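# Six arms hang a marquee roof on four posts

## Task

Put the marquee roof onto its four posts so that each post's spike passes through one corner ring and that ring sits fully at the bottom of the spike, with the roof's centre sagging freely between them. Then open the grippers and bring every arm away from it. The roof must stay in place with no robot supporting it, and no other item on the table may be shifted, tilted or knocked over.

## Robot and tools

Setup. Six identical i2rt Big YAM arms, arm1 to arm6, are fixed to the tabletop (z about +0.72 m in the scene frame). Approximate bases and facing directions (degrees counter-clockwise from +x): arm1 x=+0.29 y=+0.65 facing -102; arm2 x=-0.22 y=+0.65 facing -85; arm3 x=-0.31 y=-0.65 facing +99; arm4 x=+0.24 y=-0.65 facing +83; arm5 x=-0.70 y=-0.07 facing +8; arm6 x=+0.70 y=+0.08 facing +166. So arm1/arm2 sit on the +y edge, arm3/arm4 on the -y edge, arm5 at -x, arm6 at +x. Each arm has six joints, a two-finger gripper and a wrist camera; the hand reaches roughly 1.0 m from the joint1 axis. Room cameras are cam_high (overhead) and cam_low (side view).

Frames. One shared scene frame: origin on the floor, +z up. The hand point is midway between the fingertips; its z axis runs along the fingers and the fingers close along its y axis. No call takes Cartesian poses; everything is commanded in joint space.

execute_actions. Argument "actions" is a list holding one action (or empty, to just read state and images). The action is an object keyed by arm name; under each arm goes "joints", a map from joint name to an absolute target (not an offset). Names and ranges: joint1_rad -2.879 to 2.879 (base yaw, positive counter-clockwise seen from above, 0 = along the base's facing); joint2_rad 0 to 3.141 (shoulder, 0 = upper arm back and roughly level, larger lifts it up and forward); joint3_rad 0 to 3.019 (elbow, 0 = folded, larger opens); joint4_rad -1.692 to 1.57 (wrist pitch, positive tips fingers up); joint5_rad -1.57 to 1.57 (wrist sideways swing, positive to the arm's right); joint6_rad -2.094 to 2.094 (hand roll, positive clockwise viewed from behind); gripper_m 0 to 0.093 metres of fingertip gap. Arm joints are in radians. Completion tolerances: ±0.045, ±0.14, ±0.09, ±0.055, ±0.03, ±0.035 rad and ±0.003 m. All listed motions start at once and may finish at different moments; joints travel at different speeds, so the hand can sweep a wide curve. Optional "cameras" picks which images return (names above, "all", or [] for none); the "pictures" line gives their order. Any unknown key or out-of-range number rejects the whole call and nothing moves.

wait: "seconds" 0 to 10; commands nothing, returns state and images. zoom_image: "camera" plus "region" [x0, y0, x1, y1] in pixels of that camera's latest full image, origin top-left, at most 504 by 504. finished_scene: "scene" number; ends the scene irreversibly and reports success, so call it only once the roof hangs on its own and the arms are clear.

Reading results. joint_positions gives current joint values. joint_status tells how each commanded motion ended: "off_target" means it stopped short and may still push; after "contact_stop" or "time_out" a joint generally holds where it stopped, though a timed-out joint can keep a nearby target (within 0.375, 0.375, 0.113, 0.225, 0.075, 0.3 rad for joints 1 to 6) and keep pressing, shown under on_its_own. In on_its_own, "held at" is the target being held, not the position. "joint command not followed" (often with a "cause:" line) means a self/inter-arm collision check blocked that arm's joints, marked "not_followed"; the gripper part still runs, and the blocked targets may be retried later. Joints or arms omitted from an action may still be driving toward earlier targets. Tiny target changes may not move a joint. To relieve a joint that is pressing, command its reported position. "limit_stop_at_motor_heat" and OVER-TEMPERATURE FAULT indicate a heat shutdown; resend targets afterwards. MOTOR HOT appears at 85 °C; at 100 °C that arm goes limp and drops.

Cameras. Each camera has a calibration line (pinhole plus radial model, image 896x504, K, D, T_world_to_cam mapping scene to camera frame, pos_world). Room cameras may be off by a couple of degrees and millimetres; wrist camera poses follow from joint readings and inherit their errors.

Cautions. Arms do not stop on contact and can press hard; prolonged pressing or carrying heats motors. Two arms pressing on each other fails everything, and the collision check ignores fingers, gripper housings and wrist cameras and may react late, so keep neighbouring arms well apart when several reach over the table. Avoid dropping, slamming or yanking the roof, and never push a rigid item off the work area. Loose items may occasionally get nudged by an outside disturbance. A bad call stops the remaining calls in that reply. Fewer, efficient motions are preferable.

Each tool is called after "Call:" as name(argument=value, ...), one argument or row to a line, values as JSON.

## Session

Call:
execute_actions(
  actions=[],
)

Scene clock: 0.00 s.
arm1.joint_positions: joint1_rad=+0.238 joint2_rad=+0.406 joint3_rad=+0.542 joint4_rad=-1.247 joint5_rad=+0.210 joint6_rad=-0.394 gripper_m=+0.094
arm1.joint_status: not commanded
arm1.hand: x=+0.2618 y=+0.4623 z=+0.9982 quat_wxyz=(-0.048, -0.539, -0.804, +0.244) (m; scene frame)
arm2.joint_positions: joint1_rad=-0.333 joint2_rad=+0.511 joint3_rad=+0.408 joint4_rad=-0.989 joint5_rad=-0.244 joint6_rad=+0.290 gripper_m=+0.094
arm2.joint_status: not commanded
arm2.hand: x=-0.2403 y=+0.4313 z=+0.8903 quat_wxyz=(-0.252, -0.832, -0.488, +0.080) (m; scene frame)
arm3.joint_positions: joint1_rad=+0.090 joint2_rad=+0.350 joint3_rad=+0.633 joint4_rad=-1.417 joint5_rad=+0.311 joint6_rad=+0.502 gripper_m=+0.095
arm3.joint_status: not commanded
arm3.hand: x=-0.3037 y=-0.4831 z=+1.0153 quat_wxyz=(-0.219, +0.581, -0.772, -0.138) (m; scene frame)
arm4.joint_positions: joint1_rad=-0.194 joint2_rad=+0.475 joint3_rad=+0.473 joint4_rad=-1.101 joint5_rad=-0.143 joint6_rad=-0.562 gripper_m=+0.095
arm4.joint_status: not commanded
arm4.hand: x=+0.2838 y=-0.4453 z=+0.8831 quat_wxyz=(-0.197, +0.771, -0.589, -0.140) (m; scene frame)
arm5.joint_positions: joint1_rad=+0.400 joint2_rad=+0.417 joint3_rad=+0.589 joint4_rad=-1.300 joint5_rad=+0.085 joint6_rad=+0.261 gripper_m=+0.095
arm5.joint_status: not commanded
arm5.hand: x=-0.5381 y=+0.0181 z=+0.9811 quat_wxyz=(-0.216, +0.149, -0.963, -0.058) (m; scene frame)
arm6.joint_positions: joint1_rad=-0.290 joint2_rad=+0.495 joint3_rad=+0.440 joint4_rad=-1.066 joint5_rad=-0.294 joint6_rad=-0.188 gripper_m=+0.095
arm6.joint_status: not commanded
arm6.hand: x=+0.5001 y=+0.1511 z=+0.9438 quat_wxyz=(+0.057, +0.953, -0.152, -0.257) (m; scene frame)
pictures: arm1_cam_wrist, arm2_cam_wrist, arm3_cam_wrist, arm4_cam_wrist, arm5_cam_wrist, arm6_cam_wrist, cam_high, cam_low
Images, in order (width x height): arm1_cam_wrist 896x504, arm2_cam_wrist 896x504, arm3_cam_wrist 896x504, arm4_cam_wrist 896x504, arm5_cam_wrist 896x504, arm6_cam_wrist 896x504, cam_high 896x504, cam_low 896x504.

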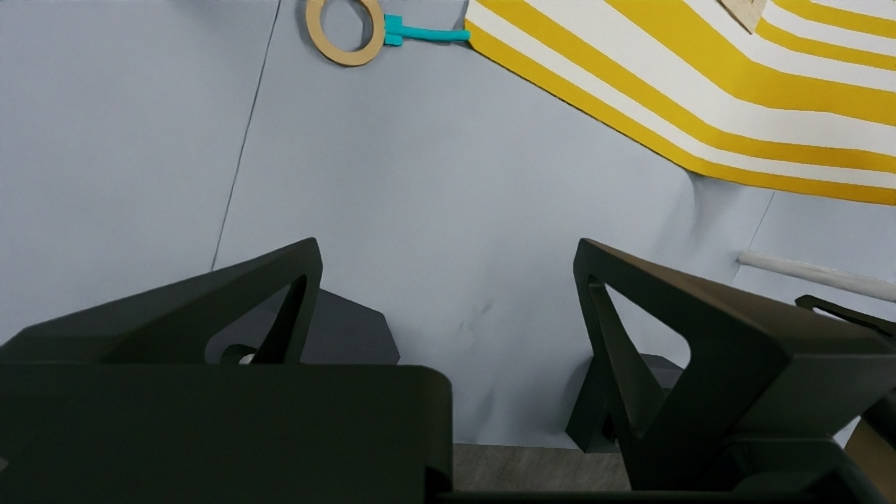

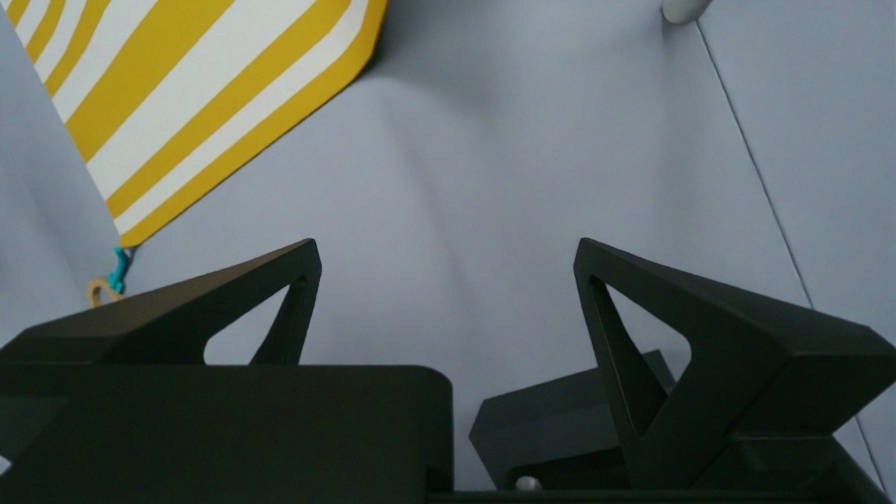

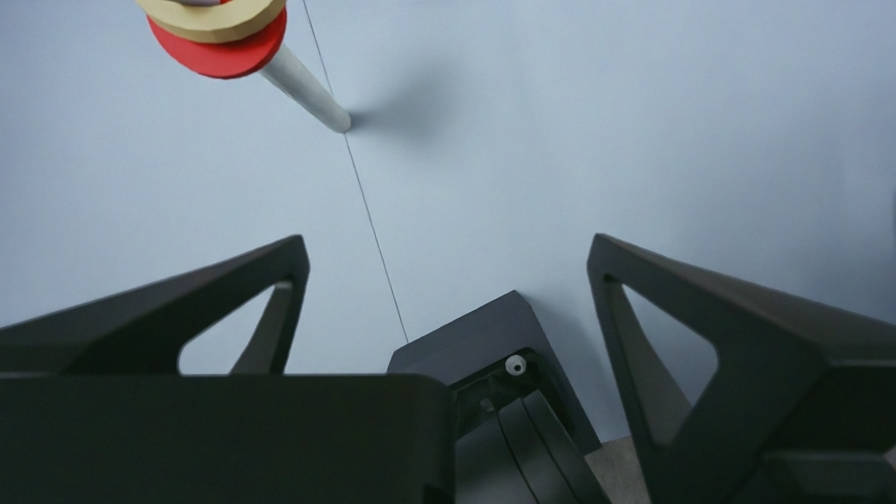

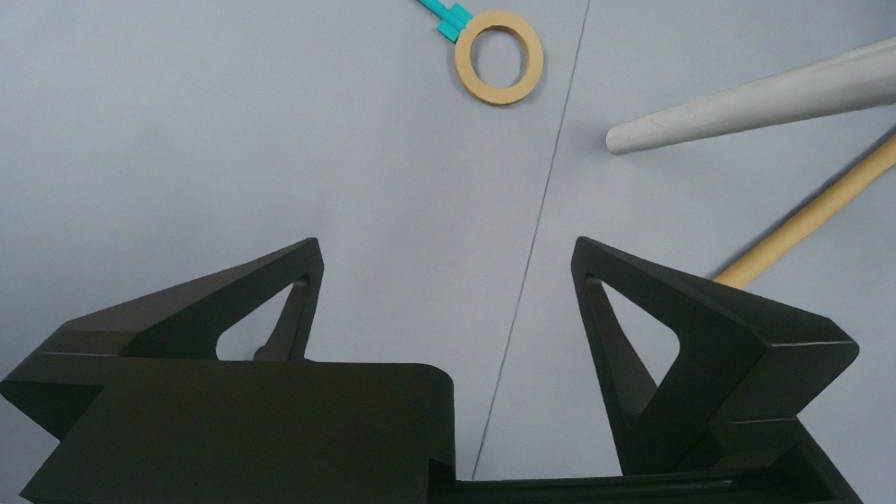

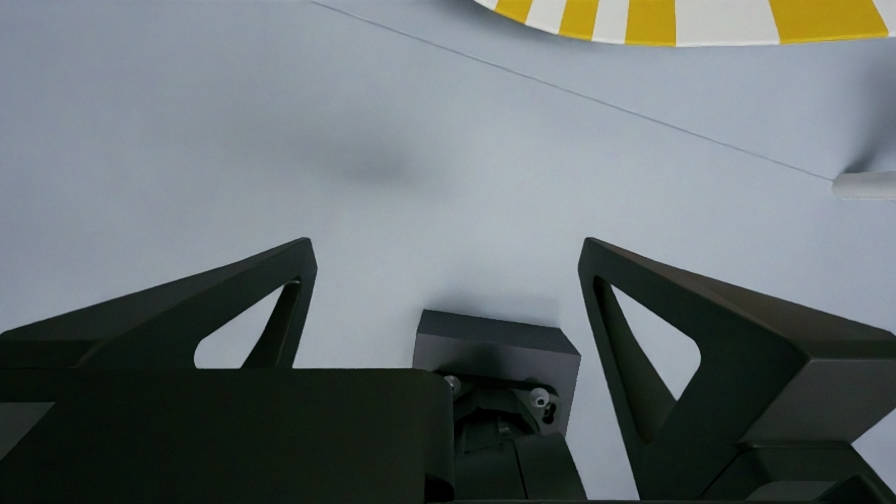

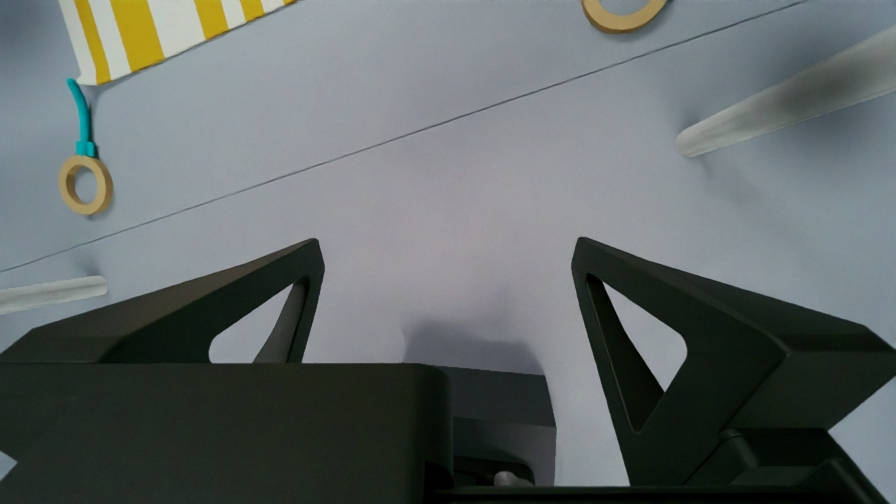

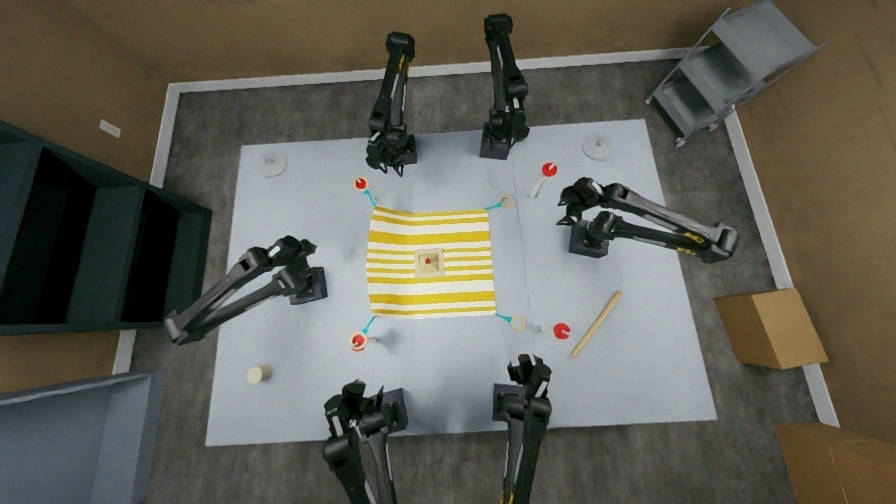

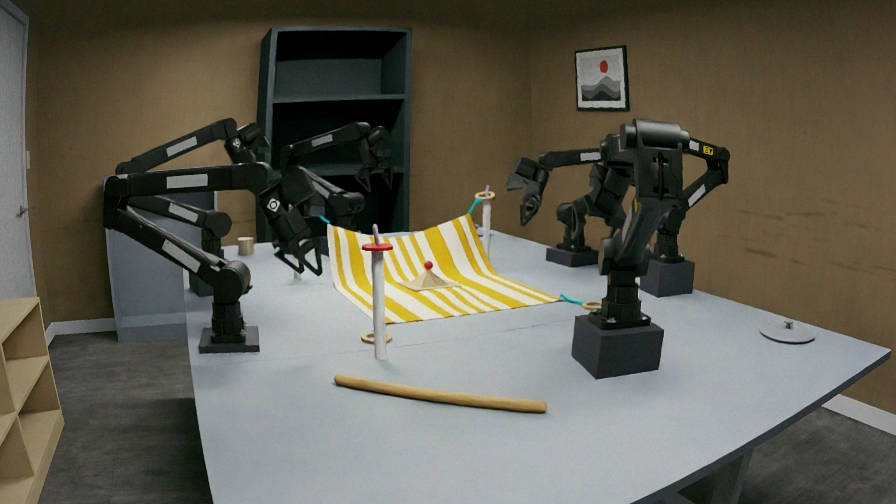

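Call:
execute_actions(
  actions=[
    {"arm1":{"joints":{"joint1_rad":0.145,"joint2_rad":1.5,"joint3_rad":0.8,"joint4_rad":-0.85,"joint5_rad":0,"joint6_rad":-1.87,"gripper_m":0.05}},"arm4":{"joints":{"joint1_rad":0.02,"joint2_rad":1.48,"joint3_rad":0.9,"joint4_rad":-0.97,"joint5_rad":0,"joint6_rad":1.9,"gripper_m":0.05}},"arm6":{"joints":{"joint1_rad":0.4,"joint2_rad":0.3,"joint3_rad":0.3}}},
  ],
  cameras=["arm1_cam_wrist","arm4_cam_wrist"],
)

Scene clock: 9.23 s.
arm1.joint_positions: joint1_rad=+0.155 joint2_rad=+1.499 joint3_rad=+0.787 joint4_rad=-0.863 joint5_rad=+0.002 joint6_rad=-1.857 gripper_m=+0.050
arm1.joint_status: all done
arm1.hand: x=+0.2758 y=+0.2997 z=+0.8389 quat_wxyz=(+0.000, +0.124, -0.992, -0.001) (m; scene frame)
arm2.joint_positions: joint1_rad=-0.333 joint2_rad=+0.511 joint3_rad=+0.408 joint4_rad=-0.989 joint5_rad=-0.244 joint6_rad=+0.290 gripper_m=+0.094
arm2.joint_status: not commanded
arm2.hand: x=-0.2403 y=+0.4313 z=+0.8903 quat_wxyz=(-0.252, -0.832, -0.488, +0.080) (m; scene frame)
arm3.joint_positions: joint1_rad=+0.090 joint2_rad=+0.350 joint3_rad=+0.633 joint4_rad=-1.417 joint5_rad=+0.311 joint6_rad=+0.502 gripper_m=+0.095
arm3.joint_status: not commanded
arm3.hand: x=-0.3037 y=-0.4831 z=+1.0153 quat_wxyz=(-0.219, +0.581, -0.772, -0.138) (m; scene frame)
arm4.joint_positions: joint1_rad=+0.016 joint2_rad=+1.487 joint3_rad=+0.879 joint4_rad=-0.977 joint5_rad=-0.003 joint6_rad=+1.887 gripper_m=+0.050
arm4.joint_status: all done
arm4.hand: x=+0.2835 y=-0.2846 z=+0.7872 quat_wxyz=(-0.002, -0.216, -0.976, +0.006) (m; scene frame)
arm5.joint_positions: joint1_rad=+0.400 joint2_rad=+0.417 joint3_rad=+0.589 joint4_rad=-1.300 joint5_rad=+0.085 joint6_rad=+0.261 gripper_m=+0.095
arm5.joint_status: not commanded
arm5.hand: x=-0.5381 y=+0.0181 z=+0.9811 quat_wxyz=(-0.216, +0.149, -0.963, -0.058) (m; scene frame)
arm6.joint_positions: joint1_rad=+0.396 joint2_rad=+0.305 joint3_rad=+0.291 joint4_rad=-1.066 joint5_rad=-0.294 joint6_rad=-0.188 gripper_m=+0.095
arm6.joint_status: all done
arm6.hand: x=+0.5317 y=+0.0117 z=+0.9043 quat_wxyz=(+0.139, +0.942, +0.179, -0.246) (m; scene frame)
pictures: arm1_cam_wrist, arm4_cam_wrist
camera_calibration (this result's frames):
arm1_cam_wrist: T_world_to_cam=[[0.255591, -0.966747, -0.00853471, 0.228179], [-0.786968, -0.213172, 0.578999, -0.199594], [-0.561565, -0.14127, -0.815284, 1.00474], [0, 0, 0, 1]] pos_world=[0.348834, 0.319984, 0.936663]
arm4_cam_wrist: T_world_to_cam=[[-0.425677, -0.90483, 0.00904849, -0.145047], [-0.736479, 0.352252, 0.57751, -0.140612], [-0.525735, 0.239169, -0.816334, 0.985493], [0, 0, 0, 1]] pos_world=[0.352807, -0.317411, 0.887008]
Images, in order (width x height): arm1_cam_wrist 896x504, arm4_cam_wrist 896x504.

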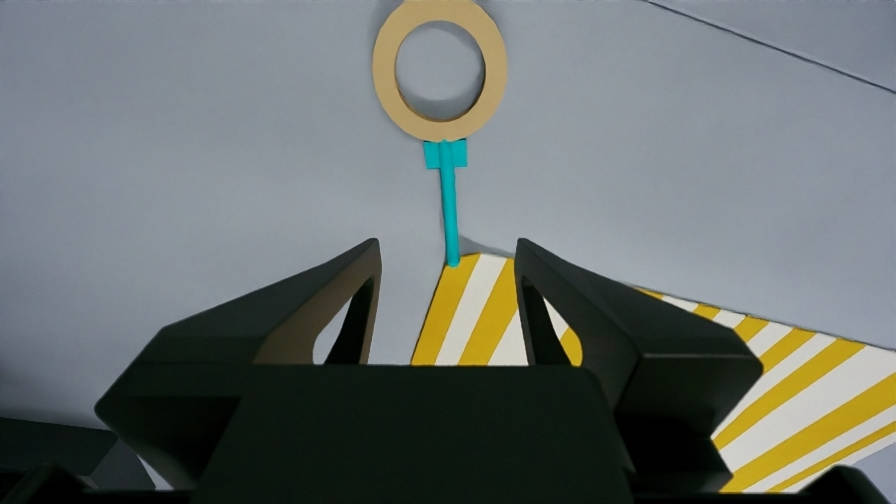

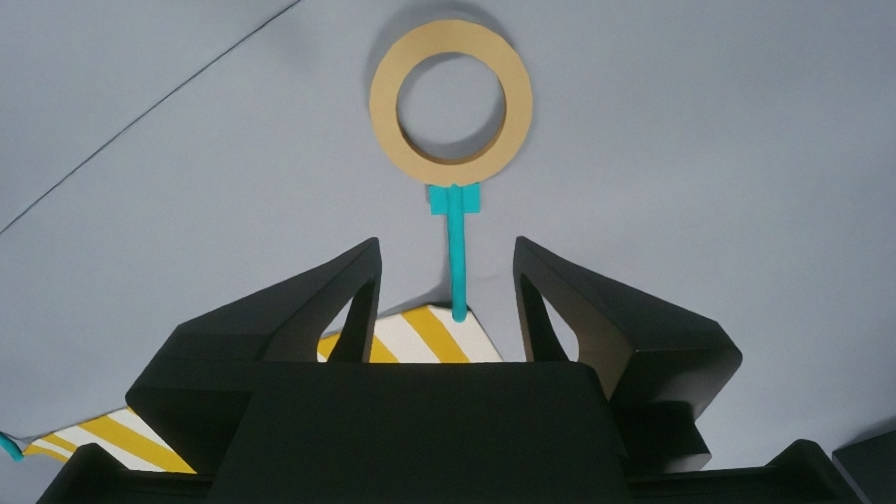

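Call:
execute_actions(
  actions=[
    {"arm1":{"joints":{"joint1_rad":0.128,"joint2_rad":1.74,"joint3_rad":0.715,"joint4_rad":-0.53,"joint6_rad":-1.95}},"arm4":{"joints":{"joint1_rad":0.055,"joint2_rad":1.595,"joint3_rad":0.82,"joint4_rad":-0.79}}},
  ],
  cameras=["arm1_cam_wrist","arm4_cam_wrist"],
)

Scene clock: 15.73 s.
arm1.joint_positions: joint1_rad=+0.140 joint2_rad=+1.743 joint3_rad=+0.707 joint4_rad=-0.542 joint5_rad=+0.001 joint6_rad=-1.937 gripper_m=+0.050
arm1.joint_status: all done
arm1.hand: x=+0.2714 y=+0.3037 z=+0.7389 quat_wxyz=(-0.001, +0.156, -0.988, -0.002) (m; scene frame)
arm2.joint_positions: joint1_rad=-0.333 joint2_rad=+0.511 joint3_rad=+0.408 joint4_rad=-0.989 joint5_rad=-0.244 joint6_rad=+0.290 gripper_m=+0.094
arm2.joint_status: not commanded
arm2.hand: x=-0.2403 y=+0.4313 z=+0.8903 quat_wxyz=(-0.252, -0.832, -0.488, +0.080) (m; scene frame)
arm3.joint_positions: joint1_rad=+0.090 joint2_rad=+0.350 joint3_rad=+0.633 joint4_rad=-1.417 joint5_rad=+0.311 joint6_rad=+0.502 gripper_m=+0.095
arm3.joint_status: not commanded
arm3.hand: x=-0.3037 y=-0.4831 z=+1.0153 quat_wxyz=(-0.219, +0.581, -0.772, -0.138) (m; scene frame)
arm4.joint_positions: joint1_rad=+0.050 joint2_rad=+1.598 joint3_rad=+0.814 joint4_rad=-0.804 joint5_rad=-0.002 joint6_rad=+1.889 gripper_m=+0.050
arm4.joint_status: all done
arm4.hand: x=+0.2718 y=-0.2853 z=+0.7291 quat_wxyz=(-0.003, -0.201, -0.980, +0.008) (m; scene frame)
arm5.joint_positions: joint1_rad=+0.400 joint2_rad=+0.417 joint3_rad=+0.589 joint4_rad=-1.300 joint5_rad=+0.085 joint6_rad=+0.261 gripper_m=+0.095
arm5.joint_status: not commanded
arm5.hand: x=-0.5381 y=+0.0181 z=+0.9811 quat_wxyz=(-0.216, +0.149, -0.963, -0.058) (m; scene frame)
arm6.joint_positions: joint1_rad=+0.396 joint2_rad=+0.305 joint3_rad=+0.291 joint4_rad=-1.066 joint5_rad=-0.294 joint6_rad=-0.188 gripper_m=+0.095
arm6.joint_status: not commanded
arm6.hand: x=+0.5317 y=+0.0117 z=+0.9043 quat_wxyz=(+0.139, +0.942, +0.179, -0.246) (m; scene frame)
pictures: arm1_cam_wrist, arm4_cam_wrist
camera_calibration (this result's frames):
arm1_cam_wrist: T_world_to_cam=[[0.318086, -0.948001, -0.0107591, 0.211357], [-0.772489, -0.265741, 0.576751, -0.130674], [-0.54962, -0.175145, -0.816849, 0.92946], [0, 0, 0, 1]] pos_world=[0.342676, 0.328431, 0.836869]
arm4_cam_wrist: T_world_to_cam=[[-0.396489, -0.917949, 0.0128653, -0.164543], [-0.74784, 0.331078, 0.575433, -0.116877], [-0.532477, 0.218531, -0.817748, 0.928991], [0, 0, 0, 1]] pos_world=[0.342021, -0.31536, 0.829052]
Images, in order (width x height): arm1_cam_wrist 896x504, arm4_cam_wrist 896x504.

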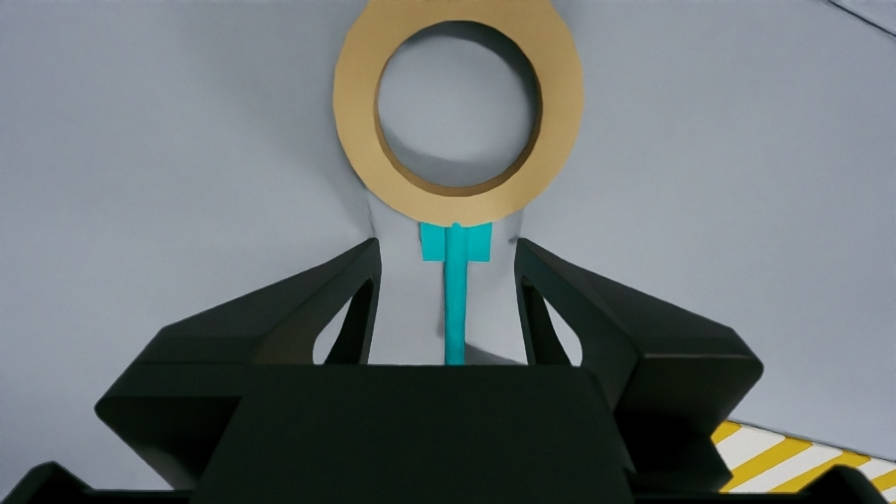

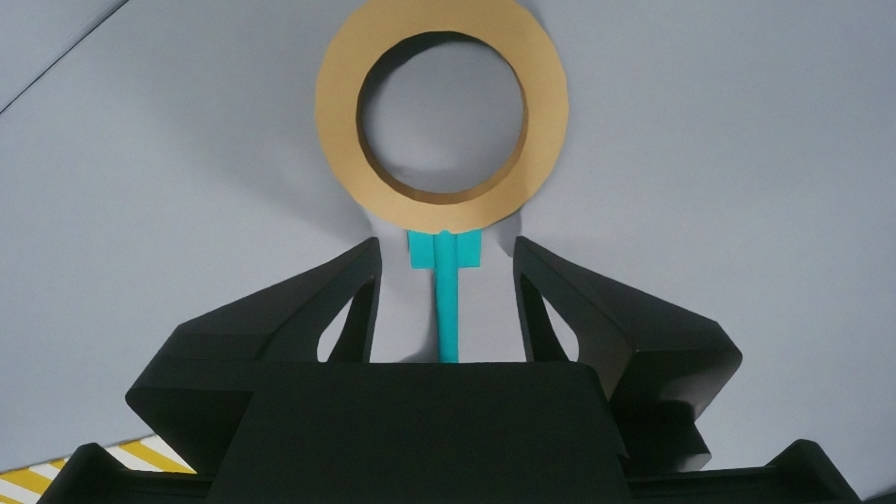

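Call:
execute_actions(
  actions=[
    {"arm1":{"joints":{"joint2_rad":1.785,"joint4_rad":-0.49}},"arm4":{"joints":{"joint2_rad":1.625,"joint4_rad":-0.78}}},
  ],
  cameras=[],
)

Call:
execute_actions(
  actions=[
    {"arm1":{"joints":{"gripper_m":0}},"arm4":{"joints":{"gripper_m":0}}},
  ],
  cameras=["arm1_cam_wrist","arm4_cam_wrist"],
)

Scene clock: 20.43 s.
arm1.joint_positions: joint1_rad=+0.140 joint2_rad=+1.761 joint3_rad=+0.709 joint4_rad=-0.507 joint5_rad=+0.001 joint6_rad=-1.937 gripper_m=+0.050
arm1.joint_status: all done
arm1.hand: x=+0.2710 y=+0.2983 z=+0.7330 quat_wxyz=(+0.001, +0.156, -0.988, +0.006) (m; scene frame)
arm2.joint_positions: joint1_rad=-0.333 joint2_rad=+0.511 joint3_rad=+0.408 joint4_rad=-0.989 joint5_rad=-0.244 joint6_rad=+0.290 gripper_m=+0.094
arm2.joint_status: not commanded
arm2.hand: x=-0.2403 y=+0.4313 z=+0.8903 quat_wxyz=(-0.252, -0.832, -0.488, +0.080) (m; scene frame)
arm3.joint_positions: joint1_rad=+0.090 joint2_rad=+0.350 joint3_rad=+0.633 joint4_rad=-1.417 joint5_rad=+0.311 joint6_rad=+0.502 gripper_m=+0.095
arm3.joint_status: not commanded
arm3.hand: x=-0.3037 y=-0.4831 z=+1.0153 quat_wxyz=(-0.219, +0.581, -0.772, -0.138) (m; scene frame)
arm4.joint_positions: joint1_rad=+0.050 joint2_rad=+1.603 joint3_rad=+0.814 joint4_rad=-0.794 joint5_rad=-0.002 joint6_rad=+1.889 gripper_m=+0.050
arm4.joint_status: all done
arm4.hand: x=+0.2719 y=-0.2834 z=+0.7273 quat_wxyz=(-0.003, -0.201, -0.980, +0.006) (m; scene frame)
arm5.joint_positions: joint1_rad=+0.400 joint2_rad=+0.417 joint3_rad=+0.589 joint4_rad=-1.300 joint5_rad=+0.085 joint6_rad=+0.261 gripper_m=+0.095
arm5.joint_status: not commanded
arm5.hand: x=-0.5381 y=+0.0181 z=+0.9811 quat_wxyz=(-0.216, +0.149, -0.963, -0.058) (m; scene frame)
arm6.joint_positions: joint1_rad=+0.396 joint2_rad=+0.305 joint3_rad=+0.291 joint4_rad=-1.066 joint5_rad=-0.294 joint6_rad=-0.188 gripper_m=+0.095
arm6.joint_status: not commanded
arm6.hand: x=+0.5317 y=+0.0117 z=+0.9043 quat_wxyz=(+0.139, +0.942, +0.179, -0.246) (m; scene frame)
pictures: none
No camera images: the call's "cameras" was empty. Leave "cameras" out to get every camera's image.

Scene clock: 21.03 s.
arm1.joint_positions: joint1_rad=+0.139 joint2_rad=+1.761 joint3_rad=+0.709 joint4_rad=-0.505 joint5_rad=+0.003 joint6_rad=-1.938 gripper_m=+0.020
arm1.joint_status: gripper_m off_target (ended at +0.020, target +0.000)
arm1.hand: x=+0.2706 y=+0.2979 z=+0.7330 quat_wxyz=(+0.002, +0.156, -0.988, +0.007) (m; scene frame)
arm2.joint_positions: joint1_rad=-0.333 joint2_rad=+0.511 joint3_rad=+0.408 joint4_rad=-0.989 joint5_rad=-0.244 joint6_rad=+0.290 gripper_m=+0.094
arm2.joint_status: not commanded
arm2.hand: x=-0.2403 y=+0.4313 z=+0.8903 quat_wxyz=(-0.252, -0.832, -0.488, +0.080) (m; scene frame)
arm3.joint_positions: joint1_rad=+0.090 joint2_rad=+0.350 joint3_rad=+0.633 joint4_rad=-1.417 joint5_rad=+0.311 joint6_rad=+0.502 gripper_m=+0.095
arm3.joint_status: not commanded
arm3.hand: x=-0.3037 y=-0.4831 z=+1.0153 quat_wxyz=(-0.219, +0.581, -0.772, -0.138) (m; scene frame)
arm4.joint_positions: joint1_rad=+0.050 joint2_rad=+1.604 joint3_rad=+0.814 joint4_rad=-0.789 joint5_rad=-0.001 joint6_rad=+1.889 gripper_m=+0.021
arm4.joint_status: gripper_m off_target (ended at +0.021, target +0.000)
arm4.hand: x=+0.2722 y=-0.2823 z=+0.7270 quat_wxyz=(-0.003, -0.201, -0.980, +0.004) (m; scene frame)
arm5.joint_positions: joint1_rad=+0.400 joint2_rad=+0.417 joint3_rad=+0.589 joint4_rad=-1.300 joint5_rad=+0.085 joint6_rad=+0.261 gripper_m=+0.095
arm5.joint_status: not commanded
arm5.hand: x=-0.5381 y=+0.0181 z=+0.9811 quat_wxyz=(-0.216, +0.149, -0.963, -0.058) (m; scene frame)
arm6.joint_positions: joint1_rad=+0.396 joint2_rad=+0.305 joint3_rad=+0.291 joint4_rad=-1.066 joint5_rad=-0.294 joint6_rad=-0.188 gripper_m=+0.095
arm6.joint_status: not commanded
arm6.hand: x=+0.5317 y=+0.0117 z=+0.9043 quat_wxyz=(+0.139, +0.942, +0.179, -0.246) (m; scene frame)
pictures: arm1_cam_wrist, arm4_cam_wrist
camera_calibration (this result's frames):
arm1_cam_wrist: T_world_to_cam=[[0.318385, -0.947936, 0.00698278, 0.192935], [-0.770689, -0.25455, 0.584159, -0.138658], [-0.551968, -0.191369, -0.811609, 0.924859], [0, 0, 0, 1]] pos_world=[0.342202, 0.324584, 0.830275]
arm4_cam_wrist: T_world_to_cam=[[-0.396434, -0.918056, 0.00357619, -0.154963], [-0.748776, 0.325585, 0.577346, -0.119069], [-0.531201, 0.226202, -0.816492, 0.92781], [0, 0, 0, 1]] pos_world=[0.342264, -0.31337, 0.826847]
Images, in order (width x height): arm1_cam_wrist 896x504, arm4_cam_wrist 896x504.

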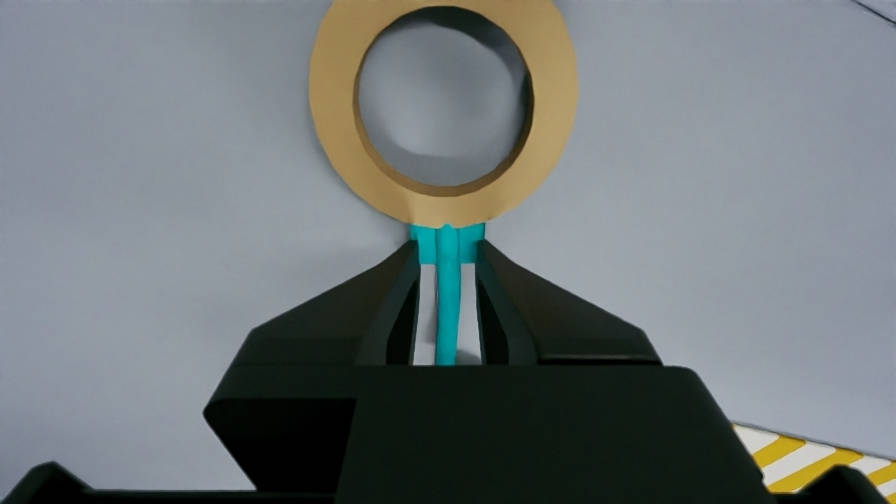

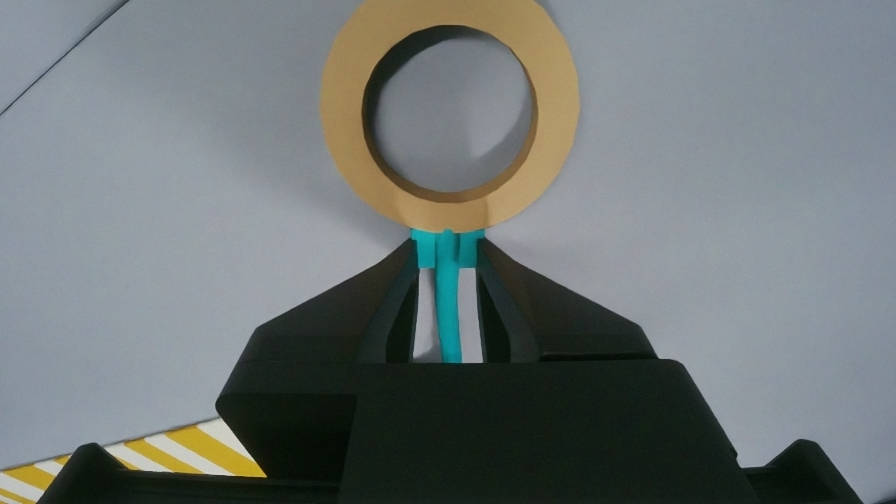

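Call:
execute_actions(
  actions=[
    {"arm1":{"joints":{"joint2_rad":1.32,"joint3_rad":1.22,"joint4_rad":-1.46,"joint6_rad":-1.85}},"arm4":{"joints":{"joint2_rad":1.34,"joint3_rad":1.44,"joint4_rad":-1.66,"joint6_rad":1.8}}},
  ],
  cameras=[],
)

Call:
execute_actions(
  actions=[
    {"arm1":{"joints":{"joint1_rad":0.6}},"arm4":{"joints":{"joint1_rad":-0.35}}},
  ],
  cameras=["arm1_cam_wrist","arm4_cam_wrist","cam_low"],
)

Scene clock: 32.30 s.
arm1.joint_positions: joint1_rad=+0.139 joint2_rad=+1.321 joint3_rad=+1.203 joint4_rad=-1.447 joint5_rad=+0.002 joint6_rad=-1.863 gripper_m=+0.020
arm1.joint_status: all done
arm1.hand: x=+0.2687 y=+0.2763 z=+1.0449 quat_wxyz=(+0.001, +0.119, -0.993, +0.004) (m; scene frame)
arm2.joint_positions: joint1_rad=-0.333 joint2_rad=+0.511 joint3_rad=+0.408 joint4_rad=-0.989 joint5_rad=-0.244 joint6_rad=+0.290 gripper_m=+0.094
arm2.joint_status: not commanded
arm2.hand: x=-0.2403 y=+0.4313 z=+0.8903 quat_wxyz=(-0.252, -0.832, -0.488, +0.080) (m; scene frame)
arm3.joint_positions: joint1_rad=+0.090 joint2_rad=+0.350 joint3_rad=+0.633 joint4_rad=-1.417 joint5_rad=+0.311 joint6_rad=+0.502 gripper_m=+0.095
arm3.joint_status: not commanded
arm3.hand: x=-0.3037 y=-0.4831 z=+1.0153 quat_wxyz=(-0.219, +0.581, -0.772, -0.138) (m; scene frame)
arm4.joint_positions: joint1_rad=+0.050 joint2_rad=+1.340 joint3_rad=+1.394 joint4_rad=-1.645 joint5_rad=-0.001 joint6_rad=+1.813 gripper_m=+0.021
arm4.joint_status: all done
arm4.hand: x=+0.2709 y=-0.2738 z=+1.0272 quat_wxyz=(-0.004, -0.163, -0.987, +0.010) (m; scene frame)
arm5.joint_positions: joint1_rad=+0.400 joint2_rad=+0.417 joint3_rad=+0.589 joint4_rad=-1.300 joint5_rad=+0.085 joint6_rad=+0.261 gripper_m=+0.095
arm5.joint_status: not commanded
arm5.hand: x=-0.5381 y=+0.0181 z=+0.9811 quat_wxyz=(-0.216, +0.149, -0.963, -0.058) (m; scene frame)
arm6.joint_positions: joint1_rad=+0.396 joint2_rad=+0.305 joint3_rad=+0.291 joint4_rad=-1.066 joint5_rad=-0.294 joint6_rad=-0.188 gripper_m=+0.095
arm6.joint_status: not commanded
arm6.hand: x=+0.5317 y=+0.0117 z=+0.9043 quat_wxyz=(+0.139, +0.942, +0.179, -0.246) (m; scene frame)
pictures: none
No camera images: the call's "cameras" was empty. Leave "cameras" out to get every camera's image.

Scene clock: 33.47 s.
arm1.joint_positions: joint1_rad=+0.590 joint2_rad=+1.321 joint3_rad=+1.203 joint4_rad=-1.448 joint5_rad=+0.008 joint6_rad=-1.862 gripper_m=+0.020
arm1.joint_status: all done
arm1.hand: x=+0.4329 y=+0.3044 z=+1.0453 quat_wxyz=(+0.003, +0.338, -0.941, +0.004) (m; scene frame)
arm2.joint_positions: joint1_rad=-0.333 joint2_rad=+0.511 joint3_rad=+0.408 joint4_rad=-0.989 joint5_rad=-0.244 joint6_rad=+0.290 gripper_m=+0.094
arm2.joint_status: not commanded
arm2.hand: x=-0.2403 y=+0.4313 z=+0.8903 quat_wxyz=(-0.252, -0.832, -0.488, +0.080) (m; scene frame)
arm3.joint_positions: joint1_rad=+0.090 joint2_rad=+0.350 joint3_rad=+0.633 joint4_rad=-1.417 joint5_rad=+0.311 joint6_rad=+0.502 gripper_m=+0.095
arm3.joint_status: not commanded
arm3.hand: x=-0.3037 y=-0.4831 z=+1.0153 quat_wxyz=(-0.219, +0.581, -0.772, -0.138) (m; scene frame)
arm4.joint_positions: joint1_rad=-0.351 joint2_rad=+1.340 joint3_rad=+1.394 joint4_rad=-1.645 joint5_rad=-0.005 joint6_rad=+1.812 gripper_m=+0.021
arm4.joint_status: all done
arm4.hand: x=+0.4144 y=-0.3161 z=+1.0282 quat_wxyz=(+0.001, -0.356, -0.934, +0.008) (m; scene frame)
arm5.joint_positions: joint1_rad=+0.400 joint2_rad=+0.417 joint3_rad=+0.589 joint4_rad=-1.300 joint5_rad=+0.085 joint6_rad=+0.261 gripper_m=+0.095
arm5.joint_status: not commanded
arm5.hand: x=-0.5381 y=+0.0181 z=+0.9811 quat_wxyz=(-0.216, +0.149, -0.963, -0.058) (m; scene frame)
arm6.joint_positions: joint1_rad=+0.396 joint2_rad=+0.305 joint3_rad=+0.291 joint4_rad=-1.066 joint5_rad=-0.294 joint6_rad=-0.188 gripper_m=+0.095
arm6.joint_status: not commanded
arm6.hand: x=+0.5317 y=+0.0117 z=+0.9043 quat_wxyz=(+0.139, +0.942, +0.179, -0.246) (m; scene frame)
pictures: arm1_cam_wrist, arm4_cam_wrist, cam_low
camera_calibration (this result's frames):
arm1_cam_wrist: T_world_to_cam=[[0.644033, -0.764998, -0.000786452, -0.0432674], [-0.619413, -0.522071, 0.586318, -0.180623], [-0.448943, -0.377121, -0.81008, 1.2795], [0, 0, 0, 1]] pos_world=[0.490408, 0.355129, 1.14237]
arm4_cam_wrist: T_world_to_cam=[[-0.668278, -0.743776, 0.0142118, 0.026173], [-0.600728, 0.550822, 0.579414, -0.167768], [-0.438783, 0.378672, -0.814909, 1.26514], [0, 0, 0, 1]] pos_world=[0.471831, -0.367198, 1.12781]
Images, in order (width x height): arm1_cam_wrist 896x504, arm4_cam_wrist 896x504, cam_low 896x504.

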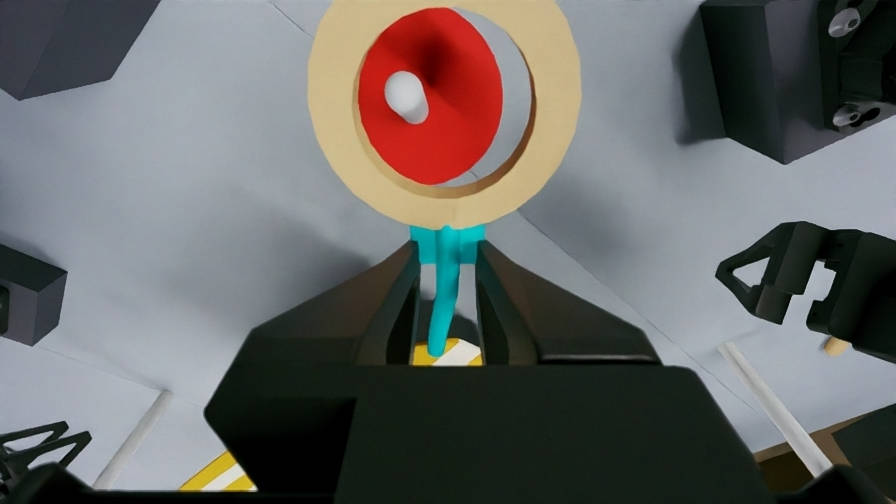

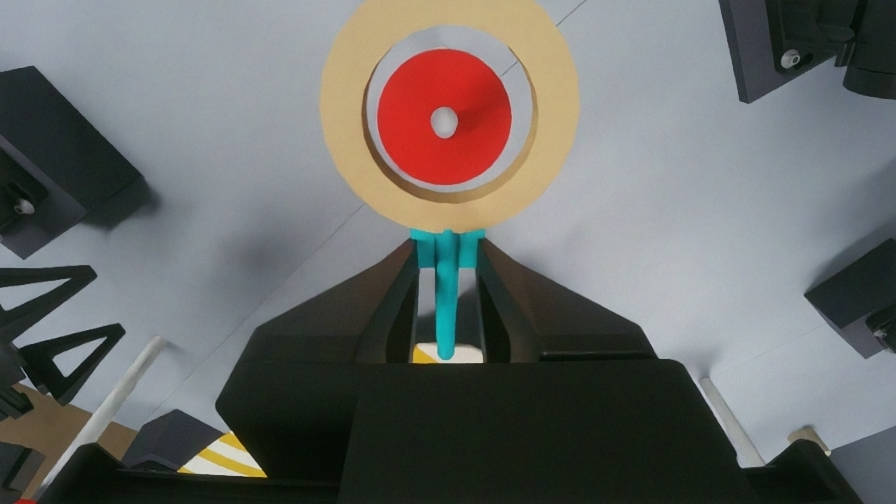

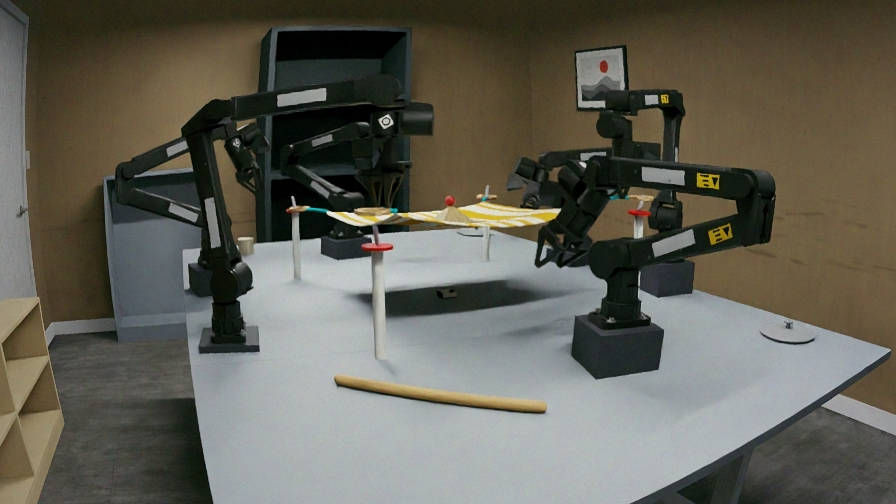

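Lucky clearance. Arm1 down ~.035, arm4 ~.065 while backing off.

Call:
execute_actions(
  actions=[
    {"arm1":{"joints":{"joint1_rad":0.56,"joint3_rad":1.115,"joint4_rad":-1.36}},"arm4":{"joints":{"joint1_rad":-0.28,"joint3_rad":1.235,"joint4_rad":-1.46}}},
  ],
  cameras=["arm1_cam_wrist","arm4_cam_wrist","cam_low"],
)

Call:
execute_actions(
  actions=[
    {"arm1":{"joints":{"gripper_m":0.05}},"arm4":{"joints":{"gripper_m":0.05}}},
  ],
  cameras=[],
)

Call:
execute_actions(
  actions=[
    {"arm1":{"joints":{"joint3_rad":1.55,"joint4_rad":-1.69}},"arm4":{"joints":{"joint3_rad":1.65,"joint4_rad":-1.69}}},
  ],
  cameras=["arm1_cam_wrist","arm4_cam_wrist","cam_low","cam_high"],
)

Scene clock: 42.13 s.
arm1.joint_positions: joint1_rad=+0.562 joint2_rad=+1.320 joint3_rad=+1.109 joint4_rad=-1.373 joint5_rad=+0.008 joint6_rad=-1.862 gripper_m=+0.020
arm1.joint_status: all done
arm1.hand: x=+0.4192 y=+0.3104 z=+1.0099 quat_wxyz=(+0.004, +0.324, -0.946, -0.006) (m; scene frame)
arm2.joint_positions: joint1_rad=-0.333 joint2_rad=+0.511 joint3_rad=+0.408 joint4_rad=-0.989 joint5_rad=-0.244 joint6_rad=+0.290 gripper_m=+0.094
arm2.joint_status: not commanded
arm2.hand: x=-0.2403 y=+0.4313 z=+0.8903 quat_wxyz=(-0.252, -0.832, -0.488, +0.080) (m; scene frame)
arm3.joint_positions: joint1_rad=+0.090 joint2_rad=+0.350 joint3_rad=+0.633 joint4_rad=-1.417 joint5_rad=+0.311 joint6_rad=+0.502 gripper_m=+0.095
arm3.joint_status: not commanded
arm3.hand: x=-0.3037 y=-0.4831 z=+1.0153 quat_wxyz=(-0.219, +0.581, -0.772, -0.138) (m; scene frame)
arm4.joint_positions: joint1_rad=-0.275 joint2_rad=+1.345 joint3_rad=+1.226 joint4_rad=-1.476 joint5_rad=-0.004 joint6_rad=+1.812 gripper_m=+0.021
arm4.joint_status: all done
arm4.hand: x=+0.3887 y=-0.3047 z=+0.9620 quat_wxyz=(+0.000, -0.320, -0.947, +0.011) (m; scene frame)
arm5.joint_positions: joint1_rad=+0.400 joint2_rad=+0.417 joint3_rad=+0.589 joint4_rad=-1.300 joint5_rad=+0.085 joint6_rad=+0.261 gripper_m=+0.095
arm5.joint_status: not commanded
arm5.hand: x=-0.5381 y=+0.0181 z=+0.9811 quat_wxyz=(-0.216, +0.149, -0.963, -0.058) (m; scene frame)
arm6.joint_positions: joint1_rad=+0.396 joint2_rad=+0.305 joint3_rad=+0.291 joint4_rad=-1.066 joint5_rad=-0.294 joint6_rad=-0.188 gripper_m=+0.095
arm6.joint_status: not commanded
arm6.hand: x=+0.5317 y=+0.0117 z=+0.9043 quat_wxyz=(+0.139, +0.942, +0.179, -0.246) (m; scene frame)
pictures: arm1_cam_wrist, arm4_cam_wrist, cam_low
camera_calibration (this result's frames):
arm1_cam_wrist: T_world_to_cam=[[0.621835, -0.782912, -0.019244, 0.00360329], [-0.629669, -0.514429, 0.582135, -0.159117], [-0.46566, -0.349874, -0.812865, 1.24829], [0, 0, 0, 1]] pos_world=[0.478845, 0.35771, 1.10739]
arm4_cam_wrist: T_world_to_cam=[[-0.609636, -0.792465, 0.0184989, -0.023391], [-0.640396, 0.506136, 0.577684, -0.147613], [-0.467158, 0.340331, -0.816051, 1.19604], [0, 0, 0, 1]] pos_world=[0.449949, -0.350874, 1.06174]
Images, in order (width x height): arm1_cam_wrist 896x504, arm4_cam_wrist 896x504, cam_low 896x504.

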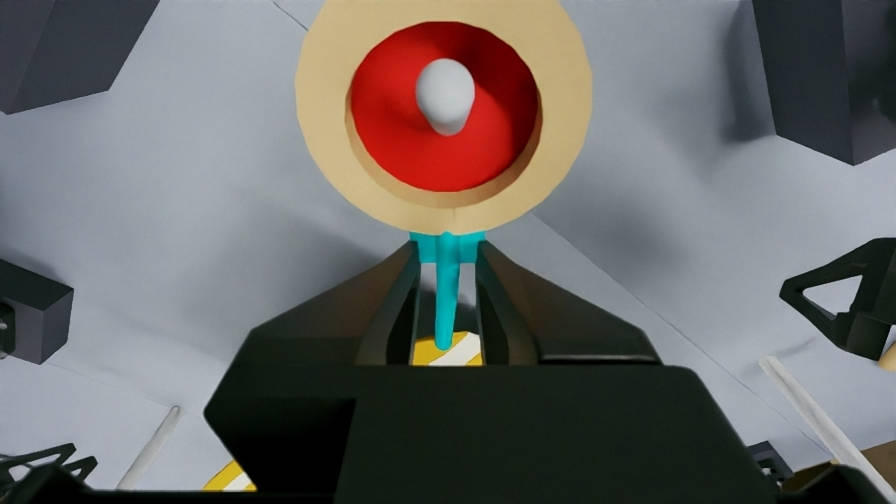

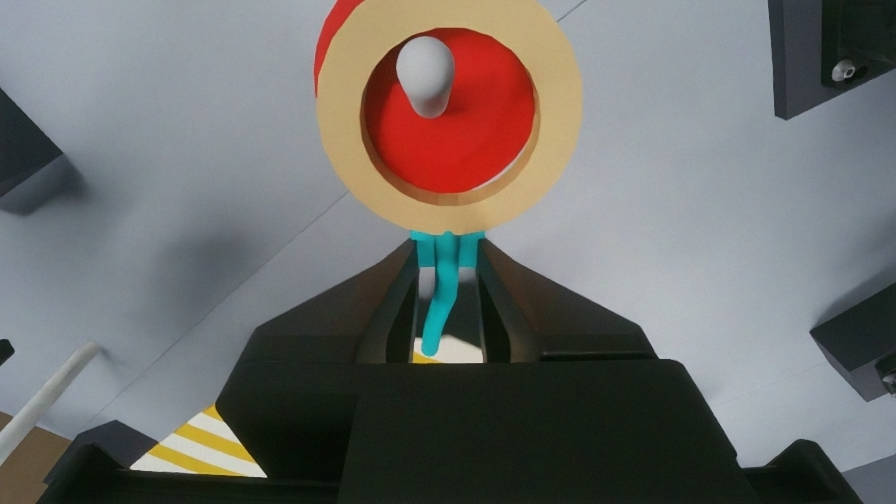

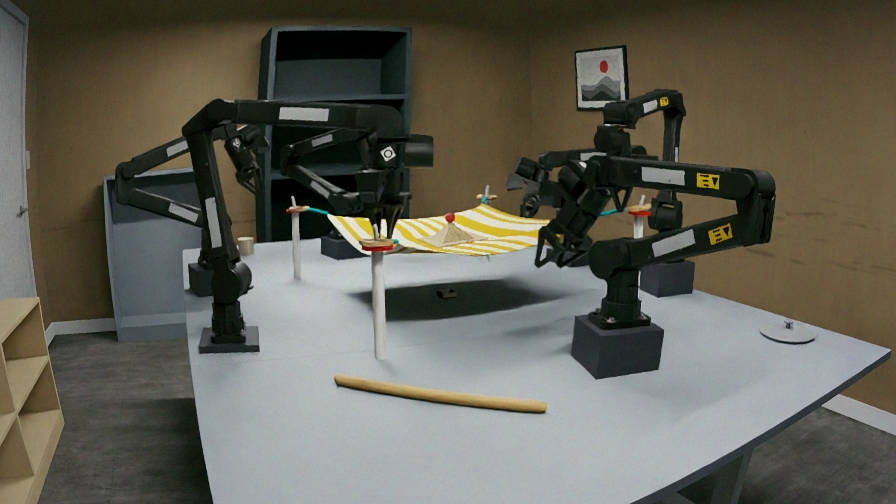

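Scene clock: 42.73 s.
arm1.joint_positions: joint1_rad=+0.562 joint2_rad=+1.320 joint3_rad=+1.109 joint4_rad=-1.371 joint5_rad=+0.003 joint6_rad=-1.862 gripper_m=+0.050
arm1.joint_status: all done
arm1.hand: x=+0.4203 y=+0.3103 z=+1.0099 quat_wxyz=(+0.001, +0.324, -0.946, -0.005) (m; scene frame)
arm2.joint_positions: joint1_rad=-0.333 joint2_rad=+0.511 joint3_rad=+0.408 joint4_rad=-0.989 joint5_rad=-0.244 joint6_rad=+0.290 gripper_m=+0.094
arm2.joint_status: not commanded
arm2.hand: x=-0.2403 y=+0.4313 z=+0.8903 quat_wxyz=(-0.252, -0.832, -0.488, +0.080) (m; scene frame)
arm3.joint_positions: joint1_rad=+0.090 joint2_rad=+0.350 joint3_rad=+0.633 joint4_rad=-1.417 joint5_rad=+0.311 joint6_rad=+0.502 gripper_m=+0.095
arm3.joint_status: not commanded
arm3.hand: x=-0.3037 y=-0.4831 z=+1.0153 quat_wxyz=(-0.219, +0.581, -0.772, -0.138) (m; scene frame)
arm4.joint_positions: joint1_rad=-0.275 joint2_rad=+1.345 joint3_rad=+1.226 joint4_rad=-1.475 joint5_rad=-0.003 joint6_rad=+1.812 gripper_m=+0.050
arm4.joint_status: all done
arm4.hand: x=+0.3890 y=-0.3045 z=+0.9620 quat_wxyz=(-0.001, -0.320, -0.947, +0.010) (m; scene frame)
arm5.joint_positions: joint1_rad=+0.400 joint2_rad=+0.417 joint3_rad=+0.589 joint4_rad=-1.300 joint5_rad=+0.085 joint6_rad=+0.261 gripper_m=+0.095
arm5.joint_status: not commanded
arm5.hand: x=-0.5381 y=+0.0181 z=+0.9811 quat_wxyz=(-0.216, +0.149, -0.963, -0.058) (m; scene frame)
arm6.joint_positions: joint1_rad=+0.396 joint2_rad=+0.305 joint3_rad=+0.291 joint4_rad=-1.066 joint5_rad=-0.294 joint6_rad=-0.188 gripper_m=+0.095
arm6.joint_status: not commanded
arm6.hand: x=+0.5317 y=+0.0117 z=+0.9043 quat_wxyz=(+0.139, +0.942, +0.179, -0.246) (m; scene frame)
pictures: none
No camera images: the call's "cameras" was empty. Leave "cameras" out to get every camera's image.

Scene clock: 43.87 s.
arm1.joint_positions: joint1_rad=+0.562 joint2_rad=+1.322 joint3_rad=+1.510 joint4_rad=-1.679 joint5_rad=+0.002 joint6_rad=-1.862 gripper_m=+0.050
arm1.joint_status: all done
arm1.hand: x=+0.4290 y=+0.2873 z=+1.1621 quat_wxyz=(-0.001, +0.324, -0.945, +0.041) (m; scene frame)
arm2.joint_positions: joint1_rad=-0.333 joint2_rad=+0.511 joint3_rad=+0.408 joint4_rad=-0.989 joint5_rad=-0.244 joint6_rad=+0.290 gripper_m=+0.094
arm2.joint_status: not commanded
arm2.hand: x=-0.2403 y=+0.4313 z=+0.8903 quat_wxyz=(-0.252, -0.832, -0.488, +0.080) (m; scene frame)
arm3.joint_positions: joint1_rad=+0.090 joint2_rad=+0.350 joint3_rad=+0.633 joint4_rad=-1.417 joint5_rad=+0.311 joint6_rad=+0.502 gripper_m=+0.095
arm3.joint_status: not commanded
arm3.hand: x=-0.3037 y=-0.4831 z=+1.0153 quat_wxyz=(-0.219, +0.581, -0.772, -0.138) (m; scene frame)
arm4.joint_positions: joint1_rad=-0.275 joint2_rad=+1.342 joint3_rad=+1.610 joint4_rad=-1.677 joint5_rad=-0.003 joint6_rad=+1.812 gripper_m=+0.050
arm4.joint_status: all done
arm4.hand: x=+0.4012 y=-0.2742 z=+1.1117 quat_wxyz=(-0.009, -0.319, -0.944, -0.082) (m; scene frame)
arm5.joint_positions: joint1_rad=+0.400 joint2_rad=+0.417 joint3_rad=+0.589 joint4_rad=-1.300 joint5_rad=+0.085 joint6_rad=+0.261 gripper_m=+0.095
arm5.joint_status: not commanded
arm5.hand: x=-0.5381 y=+0.0181 z=+0.9811 quat_wxyz=(-0.216, +0.149, -0.963, -0.058) (m; scene frame)
arm6.joint_positions: joint1_rad=+0.396 joint2_rad=+0.305 joint3_rad=+0.291 joint4_rad=-1.066 joint5_rad=-0.294 joint6_rad=-0.188 gripper_m=+0.095
arm6.joint_status: not commanded
arm6.hand: x=+0.5317 y=+0.0117 z=+0.9043 quat_wxyz=(+0.139, +0.942, +0.179, -0.246) (m; scene frame)
pictures: arm1_cam_wrist, arm4_cam_wrist, cam_high, cam_low
camera_calibration (this result's frames):
arm1_cam_wrist: T_world_to_cam=[[0.620547, -0.780879, 0.0717537, -0.123436], [-0.653136, -0.464048, 0.598392, -0.276759], [-0.433975, -0.418195, -0.797984, 1.35727], [0, 0, 0, 1]] pos_world=[0.484857, 0.342785, 1.25755]
arm4_cam_wrist: T_world_to_cam=[[-0.603398, -0.780958, -0.161292, 0.206188], [-0.685535, 0.404675, 0.605211, -0.281847], [-0.407374, 0.475755, -0.779554, 1.28622], [0, 0, 0, 1]] pos_world=[0.45517, -0.336845, 1.20651]
Images, in order (width x height): arm1_cam_wrist 896x504, arm4_cam_wrist 896x504, cam_high 896x504, cam_low 896x504.

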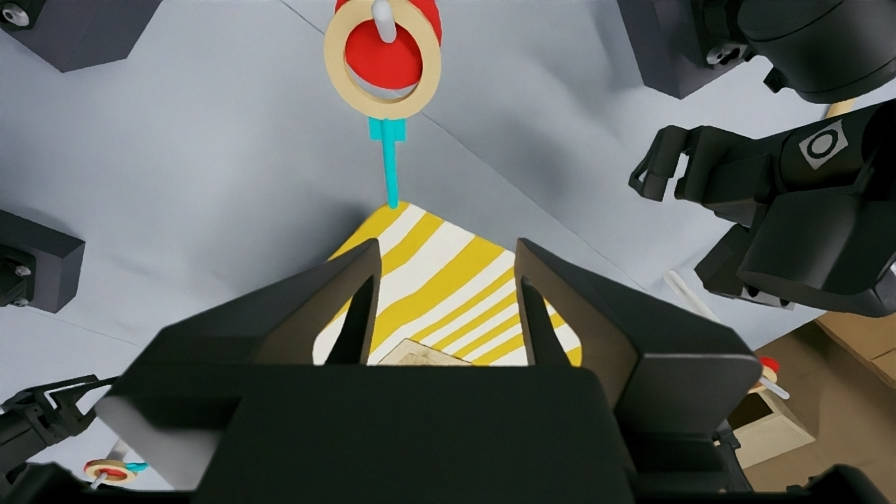

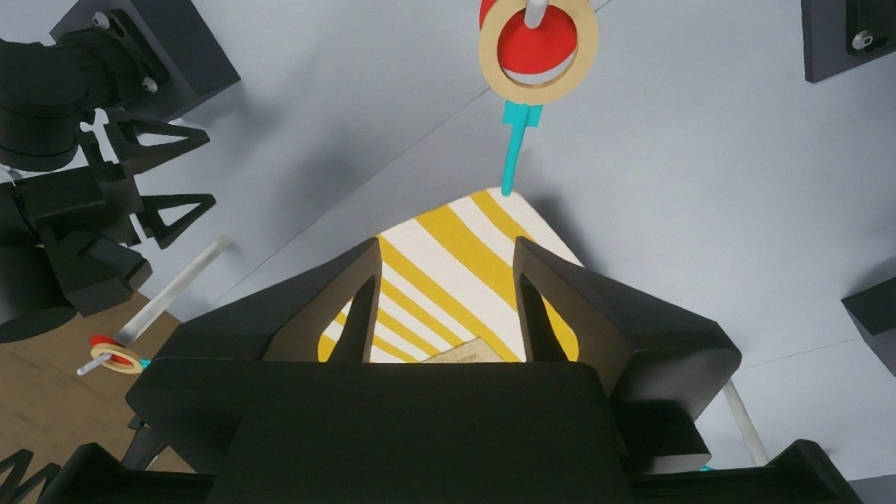

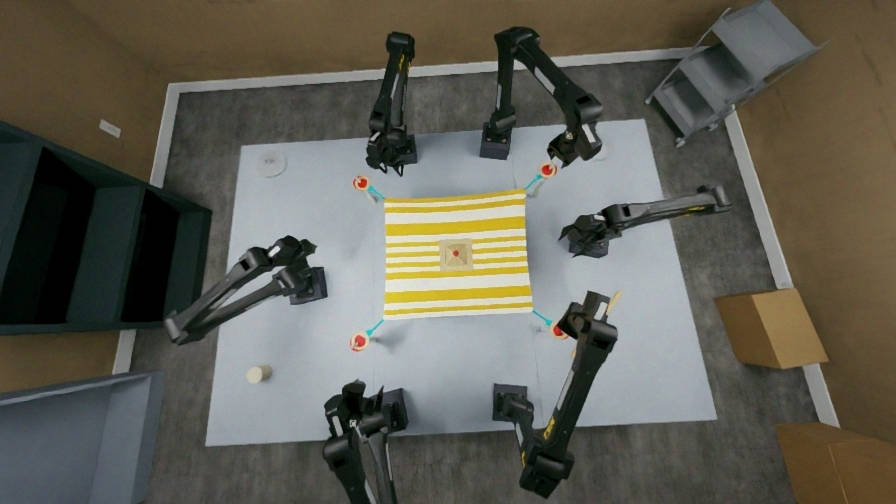

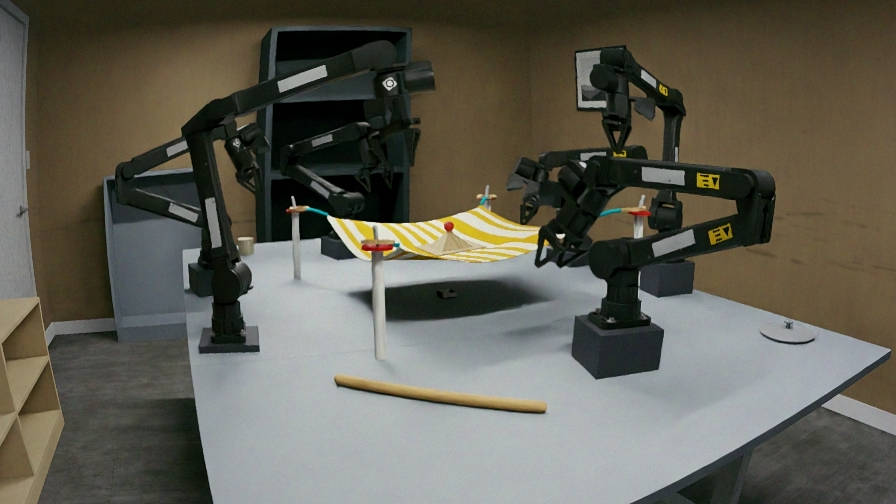

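Call:
finished_scene(
  scene=2,
)

The scene is finished: the task was done.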